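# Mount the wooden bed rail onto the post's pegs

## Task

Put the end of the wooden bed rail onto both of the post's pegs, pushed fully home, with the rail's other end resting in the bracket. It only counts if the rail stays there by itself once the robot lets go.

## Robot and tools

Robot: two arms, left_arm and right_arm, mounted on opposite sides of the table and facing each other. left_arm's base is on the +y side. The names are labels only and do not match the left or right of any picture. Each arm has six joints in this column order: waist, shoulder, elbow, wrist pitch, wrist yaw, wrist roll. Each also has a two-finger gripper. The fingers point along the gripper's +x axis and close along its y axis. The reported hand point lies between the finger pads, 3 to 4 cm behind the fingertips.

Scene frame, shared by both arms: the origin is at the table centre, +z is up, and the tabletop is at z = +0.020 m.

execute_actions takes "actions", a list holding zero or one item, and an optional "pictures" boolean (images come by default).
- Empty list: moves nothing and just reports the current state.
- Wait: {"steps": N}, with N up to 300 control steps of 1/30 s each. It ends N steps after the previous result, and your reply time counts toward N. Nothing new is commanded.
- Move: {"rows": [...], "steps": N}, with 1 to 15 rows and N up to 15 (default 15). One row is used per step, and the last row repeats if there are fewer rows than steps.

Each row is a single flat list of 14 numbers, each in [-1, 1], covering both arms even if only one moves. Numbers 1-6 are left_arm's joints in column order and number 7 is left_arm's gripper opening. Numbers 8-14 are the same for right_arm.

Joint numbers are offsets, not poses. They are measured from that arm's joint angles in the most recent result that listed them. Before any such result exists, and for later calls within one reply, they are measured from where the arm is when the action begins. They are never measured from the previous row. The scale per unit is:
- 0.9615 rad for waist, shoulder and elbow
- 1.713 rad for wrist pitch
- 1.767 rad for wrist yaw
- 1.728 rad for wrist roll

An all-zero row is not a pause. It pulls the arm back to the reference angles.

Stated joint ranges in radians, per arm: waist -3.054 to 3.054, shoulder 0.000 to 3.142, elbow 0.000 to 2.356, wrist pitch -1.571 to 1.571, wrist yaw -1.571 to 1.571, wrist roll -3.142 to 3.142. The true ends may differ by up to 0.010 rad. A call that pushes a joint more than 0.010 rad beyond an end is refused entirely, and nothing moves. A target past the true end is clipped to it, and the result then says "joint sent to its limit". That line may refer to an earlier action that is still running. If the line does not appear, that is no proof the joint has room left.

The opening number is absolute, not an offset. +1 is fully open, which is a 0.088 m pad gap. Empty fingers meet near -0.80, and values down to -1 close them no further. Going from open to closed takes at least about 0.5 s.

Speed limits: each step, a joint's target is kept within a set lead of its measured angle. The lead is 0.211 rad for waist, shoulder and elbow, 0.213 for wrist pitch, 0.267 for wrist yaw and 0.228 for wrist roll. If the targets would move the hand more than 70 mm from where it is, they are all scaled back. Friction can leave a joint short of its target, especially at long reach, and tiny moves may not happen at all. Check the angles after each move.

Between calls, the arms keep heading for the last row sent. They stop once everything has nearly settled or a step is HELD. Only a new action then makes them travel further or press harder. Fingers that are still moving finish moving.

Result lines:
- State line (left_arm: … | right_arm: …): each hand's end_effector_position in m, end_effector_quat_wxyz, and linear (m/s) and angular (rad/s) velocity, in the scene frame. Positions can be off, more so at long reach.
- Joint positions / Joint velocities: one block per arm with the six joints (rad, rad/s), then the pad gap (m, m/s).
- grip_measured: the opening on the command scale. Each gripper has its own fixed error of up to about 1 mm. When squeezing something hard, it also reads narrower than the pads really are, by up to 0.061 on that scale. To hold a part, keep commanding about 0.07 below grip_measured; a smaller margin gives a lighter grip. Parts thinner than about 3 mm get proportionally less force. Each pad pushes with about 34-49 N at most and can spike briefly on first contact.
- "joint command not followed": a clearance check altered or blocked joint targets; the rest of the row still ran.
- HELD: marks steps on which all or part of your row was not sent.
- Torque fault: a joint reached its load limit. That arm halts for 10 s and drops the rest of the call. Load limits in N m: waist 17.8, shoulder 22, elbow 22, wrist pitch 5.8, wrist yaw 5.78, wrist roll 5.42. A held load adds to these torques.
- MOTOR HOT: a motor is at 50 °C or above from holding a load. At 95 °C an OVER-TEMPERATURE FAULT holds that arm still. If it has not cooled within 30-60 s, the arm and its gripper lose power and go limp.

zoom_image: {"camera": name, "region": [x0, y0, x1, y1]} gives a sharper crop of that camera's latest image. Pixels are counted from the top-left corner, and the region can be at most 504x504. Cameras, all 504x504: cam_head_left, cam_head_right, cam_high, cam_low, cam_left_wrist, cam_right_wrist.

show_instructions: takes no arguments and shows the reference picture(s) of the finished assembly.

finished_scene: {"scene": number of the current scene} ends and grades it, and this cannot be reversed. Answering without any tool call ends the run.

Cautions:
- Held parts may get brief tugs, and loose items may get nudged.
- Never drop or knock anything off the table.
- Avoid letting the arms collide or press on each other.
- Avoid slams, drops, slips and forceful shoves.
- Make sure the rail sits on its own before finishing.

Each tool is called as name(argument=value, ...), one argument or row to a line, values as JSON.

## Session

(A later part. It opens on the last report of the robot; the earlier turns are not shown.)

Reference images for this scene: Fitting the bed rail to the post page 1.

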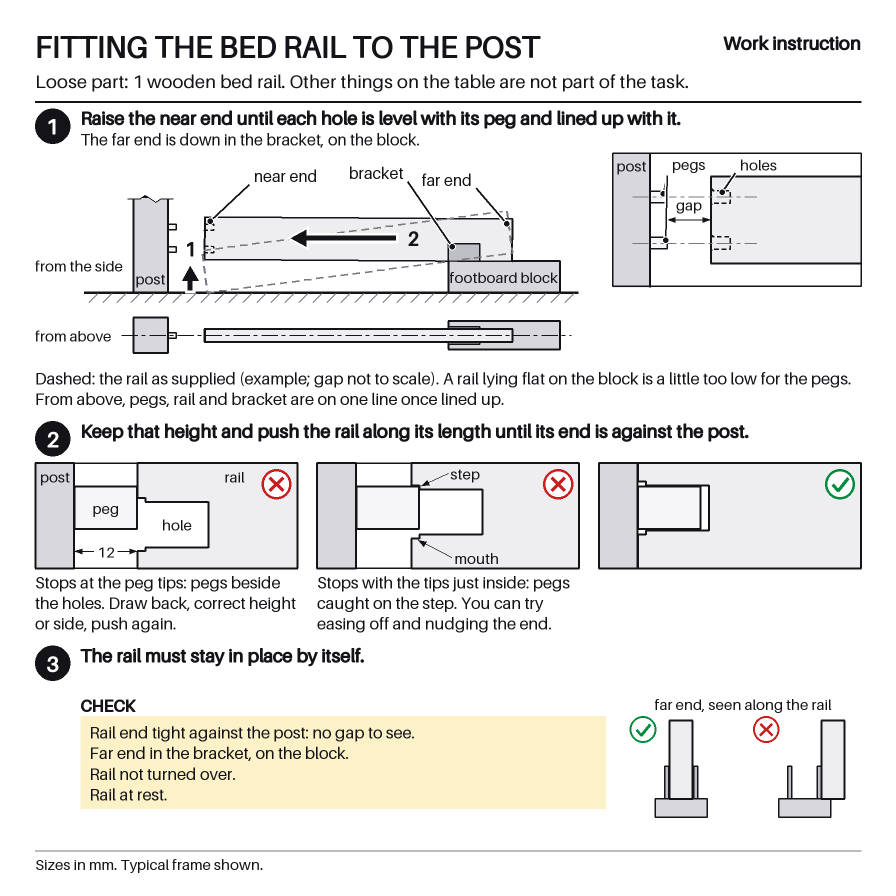

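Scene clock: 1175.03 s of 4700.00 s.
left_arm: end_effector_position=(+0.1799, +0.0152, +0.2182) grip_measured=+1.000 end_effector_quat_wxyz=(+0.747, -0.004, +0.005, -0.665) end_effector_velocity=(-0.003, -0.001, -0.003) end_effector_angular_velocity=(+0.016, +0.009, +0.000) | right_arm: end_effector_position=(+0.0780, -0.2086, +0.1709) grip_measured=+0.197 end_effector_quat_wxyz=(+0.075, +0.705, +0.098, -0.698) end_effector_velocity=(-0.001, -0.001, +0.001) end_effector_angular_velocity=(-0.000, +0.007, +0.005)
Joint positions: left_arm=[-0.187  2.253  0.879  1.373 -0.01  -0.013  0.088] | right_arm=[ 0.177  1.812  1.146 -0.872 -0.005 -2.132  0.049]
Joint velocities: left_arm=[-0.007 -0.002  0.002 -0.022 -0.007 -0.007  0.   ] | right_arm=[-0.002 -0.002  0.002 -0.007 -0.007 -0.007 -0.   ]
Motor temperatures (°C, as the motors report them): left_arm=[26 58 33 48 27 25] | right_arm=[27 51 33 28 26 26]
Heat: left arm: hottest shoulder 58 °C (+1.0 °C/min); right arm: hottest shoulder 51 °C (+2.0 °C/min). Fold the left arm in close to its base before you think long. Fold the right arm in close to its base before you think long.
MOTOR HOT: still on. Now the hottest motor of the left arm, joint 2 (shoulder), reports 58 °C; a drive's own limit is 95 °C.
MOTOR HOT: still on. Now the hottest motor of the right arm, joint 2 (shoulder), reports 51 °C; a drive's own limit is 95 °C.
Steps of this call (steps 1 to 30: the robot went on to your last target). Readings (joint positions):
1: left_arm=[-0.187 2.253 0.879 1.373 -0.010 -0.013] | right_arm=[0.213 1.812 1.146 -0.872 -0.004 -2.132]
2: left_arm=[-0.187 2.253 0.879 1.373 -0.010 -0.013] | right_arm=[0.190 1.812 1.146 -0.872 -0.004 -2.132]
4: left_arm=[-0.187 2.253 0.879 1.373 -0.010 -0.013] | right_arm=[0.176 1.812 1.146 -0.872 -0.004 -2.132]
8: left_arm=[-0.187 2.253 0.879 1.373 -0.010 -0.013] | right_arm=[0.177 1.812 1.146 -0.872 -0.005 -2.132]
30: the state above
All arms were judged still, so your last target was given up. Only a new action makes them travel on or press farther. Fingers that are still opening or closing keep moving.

execute_actions(
  actions=[
    {"rows":[[0,0,0,0,0,0,1,-0.037,0,0,0,-0.004,-0.004,0.2]],"steps":10},
  ],
  pictures=false,
)

execute_actions(
  actions=[
    {"rows":[[0,0,0,0,0,0,1,0,0.228,0,0.106,0,0,0.2]],"steps":15},
  ],
  pictures=false,
)

execute_actions(
  actions=[
    {"steps":15},
  ],
  pictures=false,
)

Scene clock: 1179.97 s of 4700.00 s.
left_arm: end_effector_position=(+0.1799, +0.0152, +0.2182) grip_measured=+1.000 end_effector_quat_wxyz=(+0.747, -0.004, +0.005, -0.665) end_effector_velocity=(-0.000, +0.000, -0.001) end_effector_angular_velocity=(+0.008, -0.007, +0.005) | right_arm: end_effector_position=(+0.0876, -0.2119, +0.1709) grip_measured=+0.197 end_effector_quat_wxyz=(+0.064, +0.705, +0.087, -0.701) end_effector_velocity=(-0.001, -0.002, +0.000) end_effector_angular_velocity=(-0.004, +0.009, +0.005)
Joint positions: left_arm=[-0.187  2.253  0.879  1.373 -0.01  -0.013  0.088] | right_arm=[ 0.143  1.812  1.146 -0.872 -0.009 -2.134  0.049]
Joint velocities: left_arm=[-0.002 -0.002 -0.002 -0.007 -0.007  0.007  0.   ] | right_arm=[-0.002 -0.002 -0.002 -0.007 -0.007 -0.007 -0.   ]
Motor temperatures (°C, as the motors report them): left_arm=[26 58 33 48 27 25] | right_arm=[27 51 33 28 26 26]
Heat: left arm: hottest shoulder 58 °C (+1.0 °C/min); right arm: hottest shoulder 51 °C (+1.0 °C/min). Fold the left arm in close to its base before you think long. Fold the right arm in close to its base before you think long.
MOTOR HOT: still on. Now the hottest motor of the left arm, joint 2 (shoulder), reports 58 °C; a drive's own limit is 95 °C.
MOTOR HOT: still on. Now the hottest motor of the right arm, joint 2 (shoulder), reports 51 °C; a drive's own limit is 95 °C.
Steps of this call (steps 1 to 90: nothing new was sent; then 1.60 s passed at rest; steps 91 to 100: all 10 steps of this action). Readings (joint positions):
91: left_arm=[-0.187 2.253 0.879 1.373 -0.010 -0.013] | right_arm=[0.173 1.812 1.146 -0.872 -0.008 -2.132]
92: left_arm=[-0.187 2.253 0.879 1.373 -0.010 -0.013] | right_arm=[0.166 1.812 1.146 -0.872 -0.009 -2.132]
94: left_arm=[-0.187 2.253 0.879 1.373 -0.010 -0.013] | right_arm=[0.152 1.812 1.146 -0.872 -0.009 -2.133]
98: left_arm=[-0.187 2.253 0.879 1.373 -0.010 -0.013] | right_arm=[0.143 1.812 1.146 -0.872 -0.009 -2.134]
100: the state above

Scene clock: 1180.47 s of 4700.00 s.
left_arm: end_effector_position=(+0.1799, +0.0152, +0.2182) grip_measured=+1.000 end_effector_quat_wxyz=(+0.747, -0.004, +0.005, -0.665) end_effector_velocity=(-0.003, -0.001, +0.000) end_effector_angular_velocity=(+0.002, +0.008, +0.000) | right_arm: end_effector_position=(+0.0937, -0.1951, +0.1058) grip_measured=+0.197 end_effector_quat_wxyz=(+0.074, +0.700, +0.077, -0.706) end_effector_velocity=(+0.001, +0.004, +0.000) end_effector_angular_velocity=(+0.023, -0.001, +0.005)
Joint positions: left_arm=[-0.187  2.253  0.879  1.373 -0.01  -0.013  0.088] | right_arm=[ 0.143  2.024  1.145 -0.693 -0.009 -2.134  0.049]
Joint velocities: left_arm=[-0.007 -0.002  0.002 -0.007 -0.007 -0.007  0.   ] | right_arm=[-0.002 -0.002 -0.002  0.022 -0.007 -0.007 -0.   ]
Motor temperatures (°C, as the motors report them): left_arm=[26 58 33 48 27 25] | right_arm=[27 51 33 28 26 26]
Heat: left arm: hottest shoulder 58 °C (+1.0 °C/min); right arm: hottest shoulder 51 °C (+1.0 °C/min). Fold the left arm in close to its base before you think long. Fold the right arm in close to its base before you think long.
MOTOR HOT: still on. Now the hottest motor of the left arm, joint 2 (shoulder), reports 58 °C; a drive's own limit is 95 °C.
MOTOR HOT: still on. Now the hottest motor of the right arm, joint 2 (shoulder), reports 51 °C; a drive's own limit is 95 °C.
Steps of this call (steps 1 to 15: all 15 steps of this action). Readings (joint positions):
1: left_arm=[-0.187 2.253 0.879 1.373 -0.010 -0.013] | right_arm=[0.143 1.843 1.146 -0.841 -0.009 -2.134]
2: left_arm=[-0.187 2.253 0.879 1.373 -0.010 -0.013] | right_arm=[0.143 1.880 1.153 -0.775 -0.009 -2.134]
4: left_arm=[-0.187 2.253 0.879 1.373 -0.010 -0.013] | right_arm=[0.143 1.963 1.160 -0.724 -0.009 -2.134]
8: left_arm=[-0.187 2.253 0.879 1.373 -0.010 -0.013] | right_arm=[0.143 2.023 1.145 -0.705 -0.009 -2.134]
15: the state above

Scene clock: 1180.97 s of 4700.00 s.
left_arm: end_effector_position=(+0.1799, +0.0152, +0.2182) grip_measured=+1.000 end_effector_quat_wxyz=(+0.747, -0.004, +0.005, -0.665) end_effector_velocity=(-0.000, -0.001, -0.003) end_effector_angular_velocity=(+0.016, +0.009, +0.005) | right_arm: end_effector_position=(+0.0938, -0.1949, +0.1058) grip_measured=+0.197 end_effector_quat_wxyz=(+0.074, +0.700, +0.077, -0.706) end_effector_velocity=(-0.000, +0.000, +0.003) end_effector_angular_velocity=(+0.005, +0.006, +0.020)
Joint positions: left_arm=[-0.187  2.253  0.879  1.373 -0.01  -0.013  0.088] | right_arm=[ 0.143  2.024  1.145 -0.692 -0.009 -2.134  0.049]
Joint velocities: left_arm=[-0.002 -0.002  0.002 -0.022 -0.007 -0.007  0.   ] | right_arm=[-0.002 -0.007  0.002 -0.007 -0.007 -0.022  0.   ]
Motor temperatures (°C, as the motors report them): left_arm=[26 58 33 48 27 25] | right_arm=[27 51 33 28 26 26]
Heat: left arm: hottest shoulder 58 °C (+1.0 °C/min); right arm: hottest shoulder 51 °C (+1.0 °C/min). Fold the left arm in close to its base before you think long. Fold the right arm in close to its base before you think long.
MOTOR HOT: still on. Now the hottest motor of the left arm, joint 2 (shoulder), reports 58 °C; a drive's own limit is 95 °C.
MOTOR HOT: still on. Now the hottest motor of the right arm, joint 2 (shoulder), reports 51 °C; a drive's own limit is 95 °C.
Steps of this call (steps 1 to 15: the robot went on to your last target). Readings (joint positions):
1: left_arm=[-0.187 2.253 0.879 1.373 -0.010 -0.013] | right_arm=[0.143 2.024 1.145 -0.692 -0.009 -2.134]
2: left_arm=[-0.187 2.253 0.879 1.373 -0.010 -0.013] | right_arm=[0.143 2.024 1.145 -0.692 -0.009 -2.134]
4: left_arm=[-0.187 2.253 0.879 1.373 -0.010 -0.013] | right_arm=[0.143 2.024 1.145 -0.692 -0.009 -2.134]
8: left_arm=[-0.187 2.253 0.879 1.373 -0.010 -0.013] | right_arm=[0.143 2.024 1.145 -0.692 -0.009 -2.134]
15: the state above
All arms were judged still, so your last target was given up. Only a new action makes them travel on or press farther. Fingers that are still opening or closing keep moving.

Close; sweep up/down with pitch bias 0.026.

execute_actions(
  actions=[
    {"rows":[[0,0,0,0,0,0,1,0,0,0,0,0,0,-0.9]],"steps":15},
  ],
  pictures=false,
)

execute_actions(
  actions=[
    {"rows":[[0,0,0,0,0,0,1,-0.055,-0.02,0,0.026,0.04,0,-0.9],[0,0,0,0,0,0,1,-0.055,-0.02,0,0.026,0.04,0,-0.9],[0,0,0,0,0,0,1,-0.01,-0.021,0,0,0.003,0,-0.9],[0,0,0,0,0,0,1,-0.01,-0.021,0,0,0.003,0,-0.9],[0,0,0,0,0,0,1,-0.055,-0.022,0,0.026,0.04,0,-0.9],[0,0,0,0,0,0,1,-0.055,-0.022,0,0.026,0.04,0,-0.9],[0,0,0,0,0,0,1,-0.01,-0.023,0,0,0.003,0,-0.9],[0,0,0,0,0,0,1,-0.01,-0.023,0,0,0.003,0,-0.9],[0,0,0,0,0,0,1,-0.055,-0.024,0,0.026,0.04,0,-0.9],[0,0,0,0,0,0,1,-0.055,-0.024,0,0.026,0.04,0,-0.9],[0,0,0,0,0,0,1,-0.01,-0.025,0,0,0.003,0,-0.9],[0,0,0,0,0,0,1,-0.01,-0.025,0,0,0.003,0,-0.9],[0,0,0,0,0,0,1,-0.055,-0.026,0,0.026,0.04,0,-0.9],[0,0,0,0,0,0,1,-0.055,-0.026,0,0.026,0.04,0,-0.9],[0,0,0,0,0,0,1,-0.01,-0.026,0,0,0.003,0,-0.9]],"steps":15},
  ],
  pictures=false,
)

execute_actions(
  actions=[
    {"rows":[[0,0,0,0,0,0,1,-0.055,-0.02,0,0.026,0.04,0,-0.9],[0,0,0,0,0,0,1,-0.055,-0.02,0,0.026,0.04,0,-0.9],[0,0,0,0,0,0,1,-0.01,-0.021,0,0,0.003,0,-0.9],[0,0,0,0,0,0,1,-0.01,-0.021,0,0,0.003,0,-0.9],[0,0,0,0,0,0,1,-0.055,-0.022,0,0.026,0.04,0,-0.9],[0,0,0,0,0,0,1,-0.055,-0.022,0,0.026,0.04,0,-0.9],[0,0,0,0,0,0,1,-0.01,-0.023,0,0,0.003,0,-0.9],[0,0,0,0,0,0,1,-0.01,-0.023,0,0,0.003,0,-0.9],[0,0,0,0,0,0,1,-0.055,-0.024,0,0.026,0.04,0,-0.9],[0,0,0,0,0,0,1,-0.055,-0.024,0,0.026,0.04,0,-0.9],[0,0,0,0,0,0,1,-0.01,-0.025,0,0,0.003,0,-0.9],[0,0,0,0,0,0,1,-0.01,-0.025,0,0,0.003,0,-0.9],[0,0,0,0,0,0,1,-0.055,-0.026,0,0.026,0.04,0,-0.9],[0,0,0,0,0,0,1,-0.055,-0.026,0,0.026,0.04,0,-0.9],[0,0,0,0,0,0,1,-0.01,-0.026,0,0,0.003,0,-0.9]],"steps":15},
  ],
  pictures=false,
)

execute_actions(
  actions=[
    {"rows":[[0,0,0,0,0,0,1,-0.055,0.013,0,0.026,0.04,0,-0.9],[0,0,0,0,0,0,1,-0.055,0.013,0,0.026,0.04,0,-0.9],[0,0,0,0,0,0,1,-0.01,0.014,0,0,0.003,0,-0.9],[0,0,0,0,0,0,1,-0.01,0.014,0,0,0.003,0,-0.9],[0,0,0,0,0,0,1,-0.055,0.015,0,0.026,0.04,0,-0.9],[0,0,0,0,0,0,1,-0.055,0.015,0,0.026,0.04,0,-0.9],[0,0,0,0,0,0,1,-0.01,0.016,0,0,0.003,0,-0.9],[0,0,0,0,0,0,1,-0.01,0.016,0,0,0.003,0,-0.9],[0,0,0,0,0,0,1,-0.055,0.017,0,0.026,0.04,0,-0.9],[0,0,0,0,0,0,1,-0.055,0.017,0,0.026,0.04,0,-0.9],[0,0,0,0,0,0,1,-0.01,0.018,0,0,0.003,0,-0.9],[0,0,0,0,0,0,1,-0.01,0.018,0,0,0.003,0,-0.9],[0,0,0,0,0,0,1,-0.055,0.019,0,0.026,0.04,0,-0.9],[0,0,0,0,0,0,1,-0.055,0.019,0,0.026,0.04,0,-0.9],[0,0,0,0,0,0,1,-0.01,0.019,0,0,0.003,0,-0.9]],"steps":15},
  ],
  pictures=false,
)

execute_actions(
  actions=[
    {"rows":[[0,0,0,0,0,0,1,-0.055,0.013,0,0.026,0.04,0,-0.9],[0,0,0,0,0,0,1,-0.055,0.013,0,0.026,0.04,0,-0.9],[0,0,0,0,0,0,1,-0.01,0.014,0,0,0.003,0,-0.9],[0,0,0,0,0,0,1,-0.01,0.014,0,0,0.003,0,-0.9],[0,0,0,0,0,0,1,-0.055,0.015,0,0.026,0.04,0,-0.9],[0,0,0,0,0,0,1,-0.055,0.015,0,0.026,0.04,0,-0.9],[0,0,0,0,0,0,1,-0.01,0.016,0,0,0.003,0,-0.9],[0,0,0,0,0,0,1,-0.01,0.016,0,0,0.003,0,-0.9],[0,0,0,0,0,0,1,-0.055,0.017,0,0.026,0.04,0,-0.9],[0,0,0,0,0,0,1,-0.055,0.017,0,0.026,0.04,0,-0.9],[0,0,0,0,0,0,1,-0.01,0.018,0,0,0.003,0,-0.9],[0,0,0,0,0,0,1,-0.01,0.018,0,0,0.003,0,-0.9],[0,0,0,0,0,0,1,-0.055,0.019,0,0.026,0.04,0,-0.9],[0,0,0,0,0,0,1,-0.055,0.019,0,0.026,0.04,0,-0.9],[0,0,0,0,0,0,1,-0.01,0.019,0,0,0.003,0,-0.9]],"steps":15},
  ],
  pictures=false,
)

Scene clock: 1205.37 s of 4700.00 s.
left_arm: end_effector_position=(+0.1799, +0.0152, +0.2182) grip_measured=+1.000 end_effector_quat_wxyz=(+0.747, -0.004, +0.005, -0.665) end_effector_velocity=(-0.000, -0.001, +0.000) end_effector_angular_velocity=(+0.002, +0.008, +0.005) | right_arm: end_effector_position=(+0.0935, -0.1943, +0.1058) grip_measured=-0.464 end_effector_quat_wxyz=(+0.073, +0.700, +0.078, -0.706) end_effector_velocity=(-0.003, -0.001, +0.000) end_effector_angular_velocity=(+0.001, +0.023, -0.010)
Joint positions: left_arm=[-0.187  2.253  0.879  1.373 -0.01  -0.013  0.088] | right_arm=[ 0.143  2.024  1.145 -0.69  -0.011 -2.134  0.016]
Joint velocities: left_arm=[-0.002 -0.002  0.002 -0.007 -0.007 -0.007  0.   ] | right_arm=[-0.002 -0.002 -0.002 -0.007 -0.022  0.007 -0.   ]
Motor temperatures (°C, as the motors report them): left_arm=[26 58 33 48 27 25] | right_arm=[27 49 33 28 26 26]
Heat: left arm: hottest shoulder 58 °C (+1.0 °C/min); right arm: hottest shoulder 49 °C (-2.0 °C/min). Fold the left arm in close to its base before you think long. Fold the right arm in close to its base before you think long.
MOTOR HOT: still on. Now the hottest motor of the left arm, joint 2 (shoulder), reports 58 °C; a drive's own limit is 95 °C.
MOTOR HOT: still on. Now the hottest motor of the right arm, joint 2 (shoulder), reports 49 °C; a drive's own limit is 95 °C.
Steps of this call (steps 1 to 90: nothing new was sent; then 20.90 s passed at rest; steps 91 to 105: all 15 steps of this action). Readings (joint positions):
91: left_arm=[-0.187 2.253 0.879 1.373 -0.010 -0.013] | right_arm=[0.143 2.024 1.145 -0.692 -0.009 -2.134]
92: left_arm=[-0.187 2.253 0.879 1.373 -0.010 -0.013] | right_arm=[0.143 2.024 1.145 -0.692 -0.009 -2.134]
94: left_arm=[-0.187 2.253 0.879 1.373 -0.010 -0.013] | right_arm=[0.143 2.024 1.145 -0.692 -0.009 -2.134]
98: left_arm=[-0.187 2.253 0.879 1.373 -0.010 -0.013] | right_arm=[0.143 2.024 1.145 -0.690 -0.011 -2.134]
105: the state above

Scene clock: 1205.87 s of 4700.00 s.
left_arm: end_effector_position=(+0.1799, +0.0152, +0.2182) grip_measured=+1.000 end_effector_quat_wxyz=(+0.747, -0.004, +0.005, -0.665) end_effector_velocity=(+0.000, +0.001, -0.001) end_effector_angular_velocity=(+0.006, +0.008, -0.005) | right_arm: end_effector_position=(+0.0944, -0.1933, +0.1070) grip_measured=-0.464 end_effector_quat_wxyz=(+0.069, +0.701, +0.080, -0.705) end_effector_velocity=(-0.008, -0.007, +0.003) end_effector_angular_velocity=(-0.057, -0.034, +0.043)
Joint positions: left_arm=[-0.187  2.253  0.879  1.373 -0.01  -0.013  0.088] | right_arm=[ 0.142  2.018  1.142 -0.683 -0.011 -2.134  0.016]
Joint velocities: left_arm=[ 0.002 -0.002 -0.002 -0.007  0.007 -0.007  0.   ] | right_arm=[ 0.037 -0.007  0.002 -0.051  0.051 -0.007 -0.   ]
Motor temperatures (°C, as the motors report them): left_arm=[26 58 33 48 27 25] | right_arm=[27 49 33 28 26 26]
Heat: left arm: hottest shoulder 58 °C (+1.0 °C/min); right arm: hottest shoulder 49 °C (-1.0 °C/min). Fold the left arm in close to its base before you think long. Fold the right arm in close to its base before you think long.
MOTOR HOT: still on. Now the hottest motor of the left arm, joint 2 (shoulder), reports 58 °C; a drive's own limit is 95 °C.
MOTOR HOT: still on. Now the hottest motor of the right arm, joint 2 (shoulder), reports 49 °C; a drive's own limit is 95 °C.
Steps of this call (steps 1 to 15: all 15 steps of this action). Readings (joint positions):
1: left_arm=[-0.187 2.253 0.879 1.373 -0.010 -0.013] | right_arm=[0.141 2.022 1.145 -0.688 -0.012 -2.134]
2: left_arm=[-0.187 2.253 0.879 1.373 -0.010 -0.013] | right_arm=[0.139 2.022 1.145 -0.686 -0.014 -2.134]
4: left_arm=[-0.187 2.253 0.879 1.373 -0.010 -0.013] | right_arm=[0.142 2.021 1.145 -0.687 -0.012 -2.134]
8: left_arm=[-0.187 2.253 0.879 1.373 -0.010 -0.013] | right_arm=[0.142 2.020 1.144 -0.685 -0.011 -2.134]
15: the state above

Scene clock: 1206.37 s of 4700.00 s.
left_arm: end_effector_position=(+0.1799, +0.0152, +0.2182) grip_measured=+1.000 end_effector_quat_wxyz=(+0.747, -0.004, +0.005, -0.665) end_effector_velocity=(+0.002, -0.000, +0.000) end_effector_angular_velocity=(+0.002, +0.008, +0.020) | right_arm: end_effector_position=(+0.0944, -0.1932, +0.1071) grip_measured=-0.464 end_effector_quat_wxyz=(+0.067, +0.702, +0.082, -0.705) end_effector_velocity=(-0.009, -0.009, +0.000) end_effector_angular_velocity=(-0.061, -0.017, +0.053)
Joint positions: left_arm=[-0.187  2.253  0.879  1.373 -0.01  -0.013  0.088] | right_arm=[ 0.141  2.015  1.138 -0.677 -0.013 -2.134  0.016]
Joint velocities: left_arm=[-0.002 -0.002  0.002 -0.007 -0.022 -0.007  0.   ] | right_arm=[ 0.032 -0.002 -0.002 -0.051  0.037 -0.022 -0.   ]
Motor temperatures (°C, as the motors report them): left_arm=[26 58 33 48 27 25] | right_arm=[27 49 33 28 26 26]
Heat: left arm: hottest shoulder 58 °C (+1.0 °C/min); right arm: hottest shoulder 49 °C (-1.0 °C/min). Fold the left arm in close to its base before you think long. Fold the right arm in close to its base before you think long.
MOTOR HOT: still on. Now the hottest motor of the left arm, joint 2 (shoulder), reports 58 °C; a drive's own limit is 95 °C.
MOTOR HOT: still on. Now the hottest motor of the right arm, joint 2 (shoulder), reports 49 °C; a drive's own limit is 95 °C.
Steps of this call (steps 1 to 15: all 15 steps of this action). Readings (joint positions):
1: left_arm=[-0.187 2.253 0.879 1.373 -0.010 -0.013] | right_arm=[0.141 2.018 1.142 -0.681 -0.010 -2.134]
2: left_arm=[-0.187 2.253 0.879 1.373 -0.010 -0.013] | right_arm=[0.141 2.017 1.141 -0.679 -0.011 -2.134]
4: left_arm=[-0.187 2.253 0.879 1.373 -0.010 -0.013] | right_arm=[0.142 2.017 1.140 -0.680 -0.011 -2.134]
8: left_arm=[-0.187 2.253 0.879 1.373 -0.010 -0.013] | right_arm=[0.142 2.016 1.139 -0.679 -0.012 -2.134]
15: the state above

Scene clock: 1206.87 s of 4700.00 s.
left_arm: end_effector_position=(+0.1799, +0.0152, +0.2182) grip_measured=+1.000 end_effector_quat_wxyz=(+0.747, -0.004, +0.005, -0.665) end_effector_velocity=(-0.003, +0.000, -0.001) end_effector_angular_velocity=(+0.008, -0.007, -0.000) | right_arm: end_effector_position=(+0.0943, -0.1938, +0.1062) grip_measured=-0.464 end_effector_quat_wxyz=(+0.067, +0.701, +0.082, -0.705) end_effector_velocity=(-0.010, -0.011, -0.001) end_effector_angular_velocity=(-0.065, -0.015, +0.038)
Joint positions: left_arm=[-0.187  2.253  0.879  1.373 -0.01  -0.013  0.088] | right_arm=[ 0.141  2.016  1.135 -0.674 -0.014 -2.134  0.016]
Joint velocities: left_arm=[-0.007 -0.002 -0.002 -0.007 -0.007  0.007  0.   ] | right_arm=[ 0.032 -0.002 -0.007 -0.051  0.037 -0.007  0.   ]
Motor temperatures (°C, as the motors report them): left_arm=[26 58 33 48 27 25] | right_arm=[27 49 33 28 27 26]
Heat: left arm: hottest shoulder 58 °C (+1.0 °C/min); right arm: hottest shoulder 49 °C (-1.0 °C/min). Fold the left arm in close to its base before you think long. Fold the right arm in close to its base before you think long.
MOTOR HOT: still on. Now the hottest motor of the left arm, joint 2 (shoulder), reports 58 °C; a drive's own limit is 95 °C.
MOTOR HOT: still on. Now the hottest motor of the right arm, joint 2 (shoulder), reports 49 °C; a drive's own limit is 95 °C.
Steps of this call (steps 1 to 15: all 15 steps of this action). Readings (joint positions):
1: left_arm=[-0.187 2.253 0.879 1.373 -0.010 -0.013] | right_arm=[0.140 2.015 1.138 -0.676 -0.012 -2.134]
2: left_arm=[-0.187 2.253 0.879 1.373 -0.010 -0.013] | right_arm=[0.140 2.015 1.136 -0.673 -0.012 -2.134]
4: left_arm=[-0.187 2.253 0.879 1.373 -0.010 -0.013] | right_arm=[0.141 2.015 1.136 -0.675 -0.012 -2.134]
8: left_arm=[-0.187 2.253 0.879 1.373 -0.010 -0.013] | right_arm=[0.141 2.015 1.135 -0.675 -0.013 -2.134]
15: the state above

Scene clock: 1207.37 s of 4700.00 s.
left_arm: end_effector_position=(+0.1799, +0.0152, +0.2182) grip_measured=+1.000 end_effector_quat_wxyz=(+0.747, -0.004, +0.005, -0.665) end_effector_velocity=(-0.000, -0.001, -0.003) end_effector_angular_velocity=(+0.014, +0.024, +0.005) | right_arm: end_effector_position=(+0.0942, -0.1939, +0.1060) grip_measured=-0.464 end_effector_quat_wxyz=(+0.067, +0.701, +0.082, -0.705) end_effector_velocity=(-0.010, -0.008, +0.002) end_effector_angular_velocity=(-0.056, -0.018, +0.043)
Joint positions: left_arm=[-0.187  2.253  0.879  1.373 -0.01  -0.013  0.088] | right_arm=[ 0.14   2.016  1.134 -0.673 -0.014 -2.134  0.016]
Joint velocities: left_arm=[-0.002 -0.002  0.002 -0.022 -0.007 -0.022  0.   ] | right_arm=[ 0.037 -0.007 -0.002 -0.051  0.037 -0.007 -0.   ]
Motor temperatures (°C, as the motors report them): left_arm=[26 58 33 48 27 25] | right_arm=[27 49 33 28 27 26]
Heat: left arm: hottest shoulder 58 °C (+1.0 °C/min); right arm: hottest shoulder 49 °C (-1.0 °C/min). Fold the left arm in close to its base before you think long. Fold the right arm in close to its base before you think long.
MOTOR HOT: still on. Now the hottest motor of the left arm, joint 2 (shoulder), reports 58 °C; a drive's own limit is 95 °C.
MOTOR HOT: still on. Now the hottest motor of the right arm, joint 2 (shoulder), reports 49 °C; a drive's own limit is 95 °C.
Steps of this call (steps 1 to 15: all 15 steps of this action). Readings (joint positions):
1: left_arm=[-0.187 2.253 0.879 1.373 -0.010 -0.013] | right_arm=[0.140 2.016 1.135 -0.673 -0.013 -2.134]
2: left_arm=[-0.187 2.253 0.879 1.373 -0.010 -0.013] | right_arm=[0.139 2.016 1.134 -0.672 -0.013 -2.134]
4: left_arm=[-0.187 2.253 0.879 1.373 -0.010 -0.013] | right_arm=[0.141 2.016 1.134 -0.674 -0.013 -2.134]
8: left_arm=[-0.187 2.253 0.879 1.373 -0.010 -0.013] | right_arm=[0.141 2.016 1.134 -0.674 -0.014 -2.134]
15: the state above

execute_actions(
  actions=[
    {"rows":[[0,0,0,0,0,0,1,0,0,0,0,0,0,-0.36]],"steps":10},
  ],
  pictures=false,
)

execute_actions(
  actions=[
    {"rows":[[0,0,0,0,0,0,1,0.008,0.018,0.026,-0.0145,0.005,0,-0.36]],"steps":15},
  ],
  pictures=false,
)

execute_actions(
  actions=[
    {"rows":[[0,0,0,0,0,0,1,0,0,0,0,0,0,-0.9]],"steps":12},
  ],
  pictures=false,
)

execute_actions(
  actions=[
    {"rows":[[0,0,0,0,0,0,1,-0.055,-0.02,0.01,0.018,0.04,0,-0.9],[0,0,0,0,0,0,1,-0.055,-0.02,0.01,0.018,0.04,0,-0.9],[0,0,0,0,0,0,1,-0.01,-0.021,0,0,0.003,0,-0.9],[0,0,0,0,0,0,1,-0.01,-0.021,0,0,0.003,0,-0.9],[0,0,0,0,0,0,1,-0.055,-0.022,0.01,0.018,0.04,0,-0.9],[0,0,0,0,0,0,1,-0.055,-0.022,0.01,0.018,0.04,0,-0.9],[0,0,0,0,0,0,1,-0.01,-0.023,0,0,0.003,0,-0.9],[0,0,0,0,0,0,1,-0.01,-0.023,0,0,0.003,0,-0.9],[0,0,0,0,0,0,1,-0.055,-0.024,0.01,0.018,0.04,0,-0.9],[0,0,0,0,0,0,1,-0.055,-0.024,0.01,0.018,0.04,0,-0.9],[0,0,0,0,0,0,1,-0.01,-0.025,0,0,0.003,0,-0.9],[0,0,0,0,0,0,1,-0.01,-0.025,0,0,0.003,0,-0.9],[0,0,0,0,0,0,1,-0.055,-0.026,0.01,0.018,0.04,0,-0.9],[0,0,0,0,0,0,1,-0.055,-0.026,0.01,0.018,0.04,0,-0.9],[0,0,0,0,0,0,1,-0.01,-0.026,0,0,0.003,0,-0.9]],"steps":15},
  ],
  pictures=false,
)

execute_actions(
  actions=[
    {"rows":[[0,0,0,0,0,0,1,-0.055,-0.02,0.01,0.018,0.04,0,-0.9],[0,0,0,0,0,0,1,-0.055,-0.02,0.01,0.018,0.04,0,-0.9],[0,0,0,0,0,0,1,-0.01,-0.021,0,0,0.003,0,-0.9],[0,0,0,0,0,0,1,-0.01,-0.021,0,0,0.003,0,-0.9],[0,0,0,0,0,0,1,-0.055,-0.022,0.01,0.018,0.04,0,-0.9],[0,0,0,0,0,0,1,-0.055,-0.022,0.01,0.018,0.04,0,-0.9],[0,0,0,0,0,0,1,-0.01,-0.023,0,0,0.003,0,-0.9],[0,0,0,0,0,0,1,-0.01,-0.023,0,0,0.003,0,-0.9],[0,0,0,0,0,0,1,-0.055,-0.024,0.01,0.018,0.04,0,-0.9],[0,0,0,0,0,0,1,-0.055,-0.024,0.01,0.018,0.04,0,-0.9],[0,0,0,0,0,0,1,-0.01,-0.025,0,0,0.003,0,-0.9],[0,0,0,0,0,0,1,-0.01,-0.025,0,0,0.003,0,-0.9],[0,0,0,0,0,0,1,-0.055,-0.026,0.01,0.018,0.04,0,-0.9],[0,0,0,0,0,0,1,-0.055,-0.026,0.01,0.018,0.04,0,-0.9],[0,0,0,0,0,0,1,-0.01,-0.026,0,0,0.003,0,-0.9]],"steps":15},
  ],
  pictures=false,
)

execute_actions(
  actions=[
    {"rows":[[0,0,0,0,0,0,1,-0.055,0.013,0.01,0.018,0.04,0,-0.9],[0,0,0,0,0,0,1,-0.055,0.013,0.01,0.018,0.04,0,-0.9],[0,0,0,0,0,0,1,-0.01,0.014,0,0,0.003,0,-0.9],[0,0,0,0,0,0,1,-0.01,0.014,0,0,0.003,0,-0.9],[0,0,0,0,0,0,1,-0.055,0.015,0.01,0.018,0.04,0,-0.9],[0,0,0,0,0,0,1,-0.055,0.015,0.01,0.018,0.04,0,-0.9],[0,0,0,0,0,0,1,-0.01,0.016,0,0,0.003,0,-0.9],[0,0,0,0,0,0,1,-0.01,0.016,0,0,0.003,0,-0.9],[0,0,0,0,0,0,1,-0.055,0.017,0.01,0.018,0.04,0,-0.9],[0,0,0,0,0,0,1,-0.055,0.017,0.01,0.018,0.04,0,-0.9],[0,0,0,0,0,0,1,-0.01,0.018,0,0,0.003,0,-0.9],[0,0,0,0,0,0,1,-0.01,0.018,0,0,0.003,0,-0.9],[0,0,0,0,0,0,1,-0.055,0.019,0.01,0.018,0.04,0,-0.9],[0,0,0,0,0,0,1,-0.055,0.019,0.01,0.018,0.04,0,-0.9],[0,0,0,0,0,0,1,-0.01,0.019,0,0,0.003,0,-0.9]],"steps":15},
  ],
  pictures=false,
)

execute_actions(
  actions=[
    {"rows":[[0,0,0,0,0,0,1,-0.055,0.013,0.01,0.018,0.04,0,-0.9],[0,0,0,0,0,0,1,-0.055,0.013,0.01,0.018,0.04,0,-0.9],[0,0,0,0,0,0,1,-0.01,0.014,0,0,0.003,0,-0.9],[0,0,0,0,0,0,1,-0.01,0.014,0,0,0.003,0,-0.9],[0,0,0,0,0,0,1,-0.055,0.015,0.01,0.018,0.04,0,-0.9],[0,0,0,0,0,0,1,-0.055,0.015,0.01,0.018,0.04,0,-0.9],[0,0,0,0,0,0,1,-0.01,0.016,0,0,0.003,0,-0.9],[0,0,0,0,0,0,1,-0.01,0.016,0,0,0.003,0,-0.9],[0,0,0,0,0,0,1,-0.055,0.017,0.01,0.018,0.04,0,-0.9],[0,0,0,0,0,0,1,-0.055,0.017,0.01,0.018,0.04,0,-0.9],[0,0,0,0,0,0,1,-0.01,0.018,0,0,0.003,0,-0.9],[0,0,0,0,0,0,1,-0.01,0.018,0,0,0.003,0,-0.9],[0,0,0,0,0,0,1,-0.055,0.019,0.01,0.018,0.04,0,-0.9],[0,0,0,0,0,0,1,-0.055,0.019,0.01,0.018,0.04,0,-0.9],[0,0,0,0,0,0,1,-0.01,0.019,0,0,0.003,0,-0.9]],"steps":15},
  ],
  pictures=false,
)

Scene clock: 1228.43 s of 4700.00 s.
left_arm: end_effector_position=(+0.1799, +0.0152, +0.2182) grip_measured=+1.000 end_effector_quat_wxyz=(+0.747, -0.004, +0.005, -0.665) end_effector_velocity=(-0.000, +0.001, -0.004) end_effector_angular_velocity=(+0.013, -0.006, +0.005) | right_arm: end_effector_position=(+0.0938, -0.1943, +0.1059) grip_measured=-0.376 end_effector_quat_wxyz=(+0.068, +0.700, +0.081, -0.706) end_effector_velocity=(-0.001, -0.003, +0.001) end_effector_angular_velocity=(-0.004, +0.009, +0.005)
Joint positions: left_arm=[-0.187  2.253  0.879  1.373 -0.01  -0.013  0.088] | right_arm=[ 0.141  2.016  1.134 -0.675 -0.015 -2.134  0.021]
Joint velocities: left_arm=[-0.002  0.002 -0.002 -0.007 -0.007  0.007  0.   ] | right_arm=[-0.002 -0.007 -0.007 -0.007 -0.007 -0.007  0.008]
Motor temperatures (°C, as the motors report them): left_arm=[26 58 33 49 27 25] | right_arm=[27 47 33 28 26 26]
Heat: left arm: hottest shoulder 58 °C (+0.0 °C/min); right arm: hottest shoulder 47 °C (-5.0 °C/min). Fold the left arm in close to its base before you think long.
MOTOR HOT: still on. Now the hottest motor of the left arm, joint 2 (shoulder), reports 58 °C; a drive's own limit is 95 °C.
MOTOR HOT: cleared. Now the hottest motor of the right arm, joint 2 (shoulder), reports 47 °C.
Steps of this call (steps 1 to 15: the robot went on to your last target; steps 16 to 90: nothing new was sent; then 17.73 s passed at rest; steps 91 to 100: all 10 steps of this action). Readings (joint positions):
91: left_arm=[-0.187 2.253 0.879 1.373 -0.010 -0.013] | right_arm=[0.141 2.016 1.134 -0.676 -0.015 -2.134]
92: left_arm=[-0.187 2.253 0.879 1.373 -0.010 -0.013] | right_arm=[0.141 2.016 1.134 -0.676 -0.015 -2.134]
94: left_arm=[-0.187 2.253 0.879 1.373 -0.010 -0.013] | right_arm=[0.141 2.016 1.134 -0.675 -0.015 -2.134]
98: left_arm=[-0.187 2.253 0.879 1.373 -0.010 -0.013] | right_arm=[0.141 2.016 1.134 -0.675 -0.015 -2.134]
100: the state above

Scene clock: 1228.93 s of 4700.00 s.
left_arm: end_effector_position=(+0.1799, +0.0152, +0.2182) grip_measured=+1.000 end_effector_quat_wxyz=(+0.747, -0.004, +0.005, -0.665) end_effector_velocity=(-0.003, +0.001, -0.003) end_effector_angular_velocity=(+0.011, +0.009, +0.000) | right_arm: end_effector_position=(+0.0932, -0.1942, +0.1079) grip_measured=-0.363 end_effector_quat_wxyz=(+0.073, +0.700, +0.078, -0.706) end_effector_velocity=(-0.005, -0.006, -0.002) end_effector_angular_velocity=(-0.022, +0.031, +0.005)
Joint positions: left_arm=[-0.187  2.253  0.879  1.373 -0.01  -0.013  0.088] | right_arm=[ 0.145  2.019  1.148 -0.697 -0.01  -2.134  0.021]
Joint velocities: left_arm=[-0.007 -0.002 -0.007 -0.007 -0.007 -0.007  0.   ] | right_arm=[-0.002  0.002 -0.007 -0.022 -0.022 -0.007 -0.   ]
Motor temperatures (°C, as the motors report them): left_arm=[26 58 33 49 27 25] | right_arm=[27 47 33 28 26 26]
Heat: left arm: hottest shoulder 58 °C (+0.0 °C/min); right arm: hottest shoulder 47 °C (-5.1 °C/min). Fold the left arm in close to its base before you think long.
MOTOR HOT: still on. Now the hottest motor of the left arm, joint 2 (shoulder), reports 58 °C; a drive's own limit is 95 °C.
Steps of this call (steps 1 to 15: all 15 steps of this action). Readings (joint positions):
1: left_arm=[-0.187 2.253 0.879 1.373 -0.010 -0.013] | right_arm=[0.141 2.016 1.136 -0.678 -0.015 -2.134]
2: left_arm=[-0.187 2.253 0.879 1.373 -0.010 -0.013] | right_arm=[0.141 2.017 1.138 -0.684 -0.014 -2.134]
4: left_arm=[-0.187 2.253 0.879 1.373 -0.010 -0.013] | right_arm=[0.143 2.017 1.143 -0.691 -0.012 -2.134]
8: left_arm=[-0.187 2.253 0.879 1.373 -0.010 -0.013] | right_arm=[0.145 2.017 1.147 -0.696 -0.011 -2.134]
15: the state above

Scene clock: 1229.33 s of 4700.00 s.
left_arm: end_effector_position=(+0.1799, +0.0152, +0.2182) grip_measured=+1.000 end_effector_quat_wxyz=(+0.747, -0.004, +0.005, -0.665) end_effector_velocity=(-0.003, -0.001, +0.000) end_effector_angular_velocity=(+0.002, +0.008, +0.000) | right_arm: end_effector_position=(+0.0931, -0.1944, +0.1079) grip_measured=-0.464 end_effector_quat_wxyz=(+0.074, +0.700, +0.078, -0.706) end_effector_velocity=(-0.002, +0.000, +0.001) end_effector_angular_velocity=(+0.000, +0.008, -0.005)
Joint positions: left_arm=[-0.187  2.253  0.879  1.373 -0.01  -0.013  0.088] | right_arm=[ 0.145  2.019  1.148 -0.698 -0.01  -2.134  0.016]
Joint velocities: left_arm=[-0.007 -0.002  0.002 -0.007 -0.007 -0.007  0.   ] | right_arm=[ 0.002 -0.002  0.002 -0.007 -0.007  0.007  0.   ]
Motor temperatures (°C, as the motors report them): left_arm=[26 58 33 49 27 25] | right_arm=[27 47 33 28 26 26]
Heat: left arm: hottest shoulder 58 °C (+0.0 °C/min); right arm: hottest shoulder 47 °C (-5.0 °C/min). Fold the left arm in close to its base before you think long.
MOTOR HOT: still on. Now the hottest motor of the left arm, joint 2 (shoulder), reports 58 °C; a drive's own limit is 95 °C.
Steps of this call (steps 1 to 12: all 12 steps of this action). Readings (joint positions):
1: left_arm=[-0.187 2.253 0.879 1.373 -0.010 -0.013] | right_arm=[0.145 2.019 1.148 -0.698 -0.010 -2.134]
2: left_arm=[-0.187 2.253 0.879 1.373 -0.010 -0.013] | right_arm=[0.145 2.019 1.148 -0.699 -0.010 -2.134]
4: left_arm=[-0.187 2.253 0.879 1.373 -0.010 -0.013] | right_arm=[0.145 2.019 1.148 -0.698 -0.010 -2.134]
8: left_arm=[-0.187 2.253 0.879 1.373 -0.010 -0.013] | right_arm=[0.145 2.019 1.148 -0.698 -0.010 -2.134]
12: the state above

Scene clock: 1229.83 s of 4700.00 s.
left_arm: end_effector_position=(+0.1799, +0.0152, +0.2182) grip_measured=+1.000 end_effector_quat_wxyz=(+0.747, -0.004, +0.005, -0.665) end_effector_velocity=(-0.002, +0.000, -0.007) end_effector_angular_velocity=(+0.026, +0.010, -0.010) | right_arm: end_effector_position=(+0.0938, -0.1933, +0.1091) grip_measured=-0.464 end_effector_quat_wxyz=(+0.071, +0.701, +0.080, -0.705) end_effector_velocity=(-0.007, -0.009, -0.001) end_effector_angular_velocity=(-0.052, -0.020, +0.019)
Joint positions: left_arm=[-0.187  2.253  0.879  1.373 -0.01  -0.013  0.088] | right_arm=[ 0.144  2.015  1.148 -0.695 -0.011 -2.134  0.016]
Joint velocities: left_arm=[-0.002  0.002 -0.002 -0.022  0.007 -0.007  0.   ] | right_arm=[ 0.027 -0.002 -0.007 -0.037  0.037  0.007 -0.   ]
Motor temperatures (°C, as the motors report them): left_arm=[26 58 33 49 27 25] | right_arm=[27 48 33 28 26 26]
Heat: left arm: hottest shoulder 58 °C (+0.0 °C/min); right arm: hottest shoulder 48 °C (-4.1 °C/min). Fold the left arm in close to its base before you think long.
MOTOR HOT: still on. Now the hottest motor of the left arm, joint 2 (shoulder), reports 58 °C; a drive's own limit is 95 °C.
Steps of this call (steps 1 to 15: all 15 steps of this action). Readings (joint positions):
1: left_arm=[-0.187 2.253 0.879 1.373 -0.010 -0.013] | right_arm=[0.143 2.017 1.148 -0.697 -0.011 -2.134]
2: left_arm=[-0.187 2.253 0.879 1.373 -0.010 -0.013] | right_arm=[0.141 2.017 1.148 -0.696 -0.014 -2.134]
4: left_arm=[-0.187 2.253 0.879 1.373 -0.010 -0.013] | right_arm=[0.143 2.016 1.148 -0.696 -0.012 -2.134]
8: left_arm=[-0.187 2.253 0.879 1.373 -0.010 -0.013] | right_arm=[0.144 2.016 1.148 -0.696 -0.011 -2.134]
15: the state above

Scene clock: 1230.33 s of 4700.00 s.
left_arm: end_effector_position=(+0.1799, +0.0152, +0.2182) grip_measured=+1.000 end_effector_quat_wxyz=(+0.747, -0.004, +0.005, -0.665) end_effector_velocity=(-0.000, +0.001, -0.004) end_effector_angular_velocity=(+0.011, +0.009, +0.005) | right_arm: end_effector_position=(+0.0939, -0.1933, +0.1093) grip_measured=-0.464 end_effector_quat_wxyz=(+0.070, +0.701, +0.080, -0.705) end_effector_velocity=(-0.009, -0.007, +0.003) end_effector_angular_velocity=(-0.046, -0.007, +0.034)
Joint positions: left_arm=[-0.187  2.253  0.879  1.373 -0.01  -0.013  0.088] | right_arm=[ 0.143  2.014  1.147 -0.693 -0.012 -2.134  0.016]
Joint velocities: left_arm=[-0.002  0.002 -0.002 -0.007 -0.007 -0.007  0.   ] | right_arm=[ 0.027 -0.007  0.002 -0.051  0.022 -0.007 -0.   ]
Motor temperatures (°C, as the motors report them): left_arm=[26 58 33 49 27 25] | right_arm=[27 48 33 28 27 26]
Heat: left arm: hottest shoulder 58 °C (+0.0 °C/min); right arm: hottest shoulder 48 °C (-4.0 °C/min). Fold the left arm in close to its base before you think long.
MOTOR HOT: still on. Now the hottest motor of the left arm, joint 2 (shoulder), reports 58 °C; a drive's own limit is 95 °C.
Steps of this call (steps 1 to 15: all 15 steps of this action). Readings (joint positions):
1: left_arm=[-0.187 2.253 0.879 1.373 -0.010 -0.013] | right_arm=[0.143 2.015 1.148 -0.694 -0.009 -2.134]
2: left_arm=[-0.187 2.253 0.879 1.373 -0.010 -0.013] | right_arm=[0.143 2.015 1.148 -0.694 -0.010 -2.134]
4: left_arm=[-0.187 2.253 0.879 1.373 -0.010 -0.013] | right_arm=[0.144 2.015 1.147 -0.695 -0.010 -2.134]
8: left_arm=[-0.187 2.253 0.879 1.373 -0.010 -0.013] | right_arm=[0.144 2.014 1.147 -0.694 -0.011 -2.134]
15: the state above

Scene clock: 1230.83 s of 4700.00 s.
left_arm: end_effector_position=(+0.1799, +0.0152, +0.2182) grip_measured=+1.000 end_effector_quat_wxyz=(+0.747, -0.004, +0.005, -0.665) end_effector_velocity=(+0.002, -0.000, +0.000) end_effector_angular_velocity=(+0.002, +0.008, +0.010) | right_arm: end_effector_position=(+0.0938, -0.1937, +0.1086) grip_measured=-0.464 end_effector_quat_wxyz=(+0.070, +0.700, +0.080, -0.706) end_effector_velocity=(-0.008, -0.006, +0.000) end_effector_angular_velocity=(-0.047, -0.022, +0.024)
Joint positions: left_arm=[-0.187  2.253  0.879  1.373 -0.01  -0.013  0.088] | right_arm=[ 0.143  2.016  1.146 -0.693 -0.013 -2.134  0.016]
Joint velocities: left_arm=[ 0.002 -0.002  0.002 -0.007 -0.007 -0.007  0.   ] | right_arm=[ 0.032 -0.002 -0.002 -0.037  0.037  0.007 -0.   ]
Motor temperatures (°C, as the motors report them): left_arm=[26 58 33 49 27 25] | right_arm=[27 48 33 28 27 26]
Heat: left arm: hottest shoulder 58 °C (+0.0 °C/min); right arm: hottest shoulder 48 °C (-3.0 °C/min). Fold the left arm in close to its base before you think long.
MOTOR HOT: still on. Now the hottest motor of the left arm, joint 2 (shoulder), reports 58 °C; a drive's own limit is 95 °C.
Steps of this call (steps 1 to 15: all 15 steps of this action). Readings (joint positions):
1: left_arm=[-0.187 2.253 0.879 1.373 -0.010 -0.013] | right_arm=[0.142 2.014 1.147 -0.693 -0.011 -2.134]
2: left_arm=[-0.187 2.253 0.879 1.373 -0.010 -0.013] | right_arm=[0.142 2.014 1.147 -0.692 -0.011 -2.134]
4: left_arm=[-0.187 2.253 0.879 1.373 -0.010 -0.013] | right_arm=[0.143 2.014 1.146 -0.693 -0.011 -2.134]
8: left_arm=[-0.187 2.253 0.879 1.373 -0.010 -0.013] | right_arm=[0.143 2.015 1.146 -0.694 -0.012 -2.134]
15: the state above

Scene clock: 1231.33 s of 4700.00 s.
left_arm: end_effector_position=(+0.1799, +0.0152, +0.2182) grip_measured=+1.000 end_effector_quat_wxyz=(+0.747, -0.004, +0.005, -0.665) end_effector_velocity=(-0.000, -0.001, +0.000) end_effector_angular_velocity=(+0.003, -0.007, +0.005) | right_arm: end_effector_position=(+0.0938, -0.1937, +0.1084) grip_measured=-0.464 end_effector_quat_wxyz=(+0.070, +0.700, +0.079, -0.706) end_effector_velocity=(-0.006, -0.008, -0.001) end_effector_angular_velocity=(-0.057, -0.034, +0.039)
Joint positions: left_arm=[-0.187  2.253  0.879  1.373 -0.01  -0.013  0.088] | right_arm=[ 0.142  2.016  1.146 -0.693 -0.013 -2.134  0.016]
Joint velocities: left_arm=[-0.002 -0.002  0.002 -0.007 -0.007  0.007  0.   ] | right_arm=[ 0.032  0.002 -0.002 -0.037  0.051 -0.007 -0.   ]
Motor temperatures (°C, as the motors report them): left_arm=[26 58 33 49 27 25] | right_arm=[27 48 33 28 27 26]
Heat: left arm: hottest shoulder 58 °C (+0.0 °C/min); right arm: hottest shoulder 48 °C (-3.0 °C/min). Fold the left arm in close to its base before you think long.
MOTOR HOT: still on. Now the hottest motor of the left arm, joint 2 (shoulder), reports 58 °C; a drive's own limit is 95 °C.
Steps of this call (steps 1 to 15: all 15 steps of this action). Readings (joint positions):
1: left_arm=[-0.187 2.253 0.879 1.373 -0.010 -0.013] | right_arm=[0.142 2.016 1.146 -0.693 -0.011 -2.134]
2: left_arm=[-0.187 2.253 0.879 1.373 -0.010 -0.013] | right_arm=[0.141 2.016 1.146 -0.693 -0.012 -2.134]
4: left_arm=[-0.187 2.253 0.879 1.373 -0.010 -0.013] | right_arm=[0.143 2.016 1.146 -0.694 -0.011 -2.134]
8: left_arm=[-0.187 2.253 0.879 1.373 -0.010 -0.013] | right_arm=[0.143 2.016 1.146 -0.694 -0.012 -2.134]
15: the state above


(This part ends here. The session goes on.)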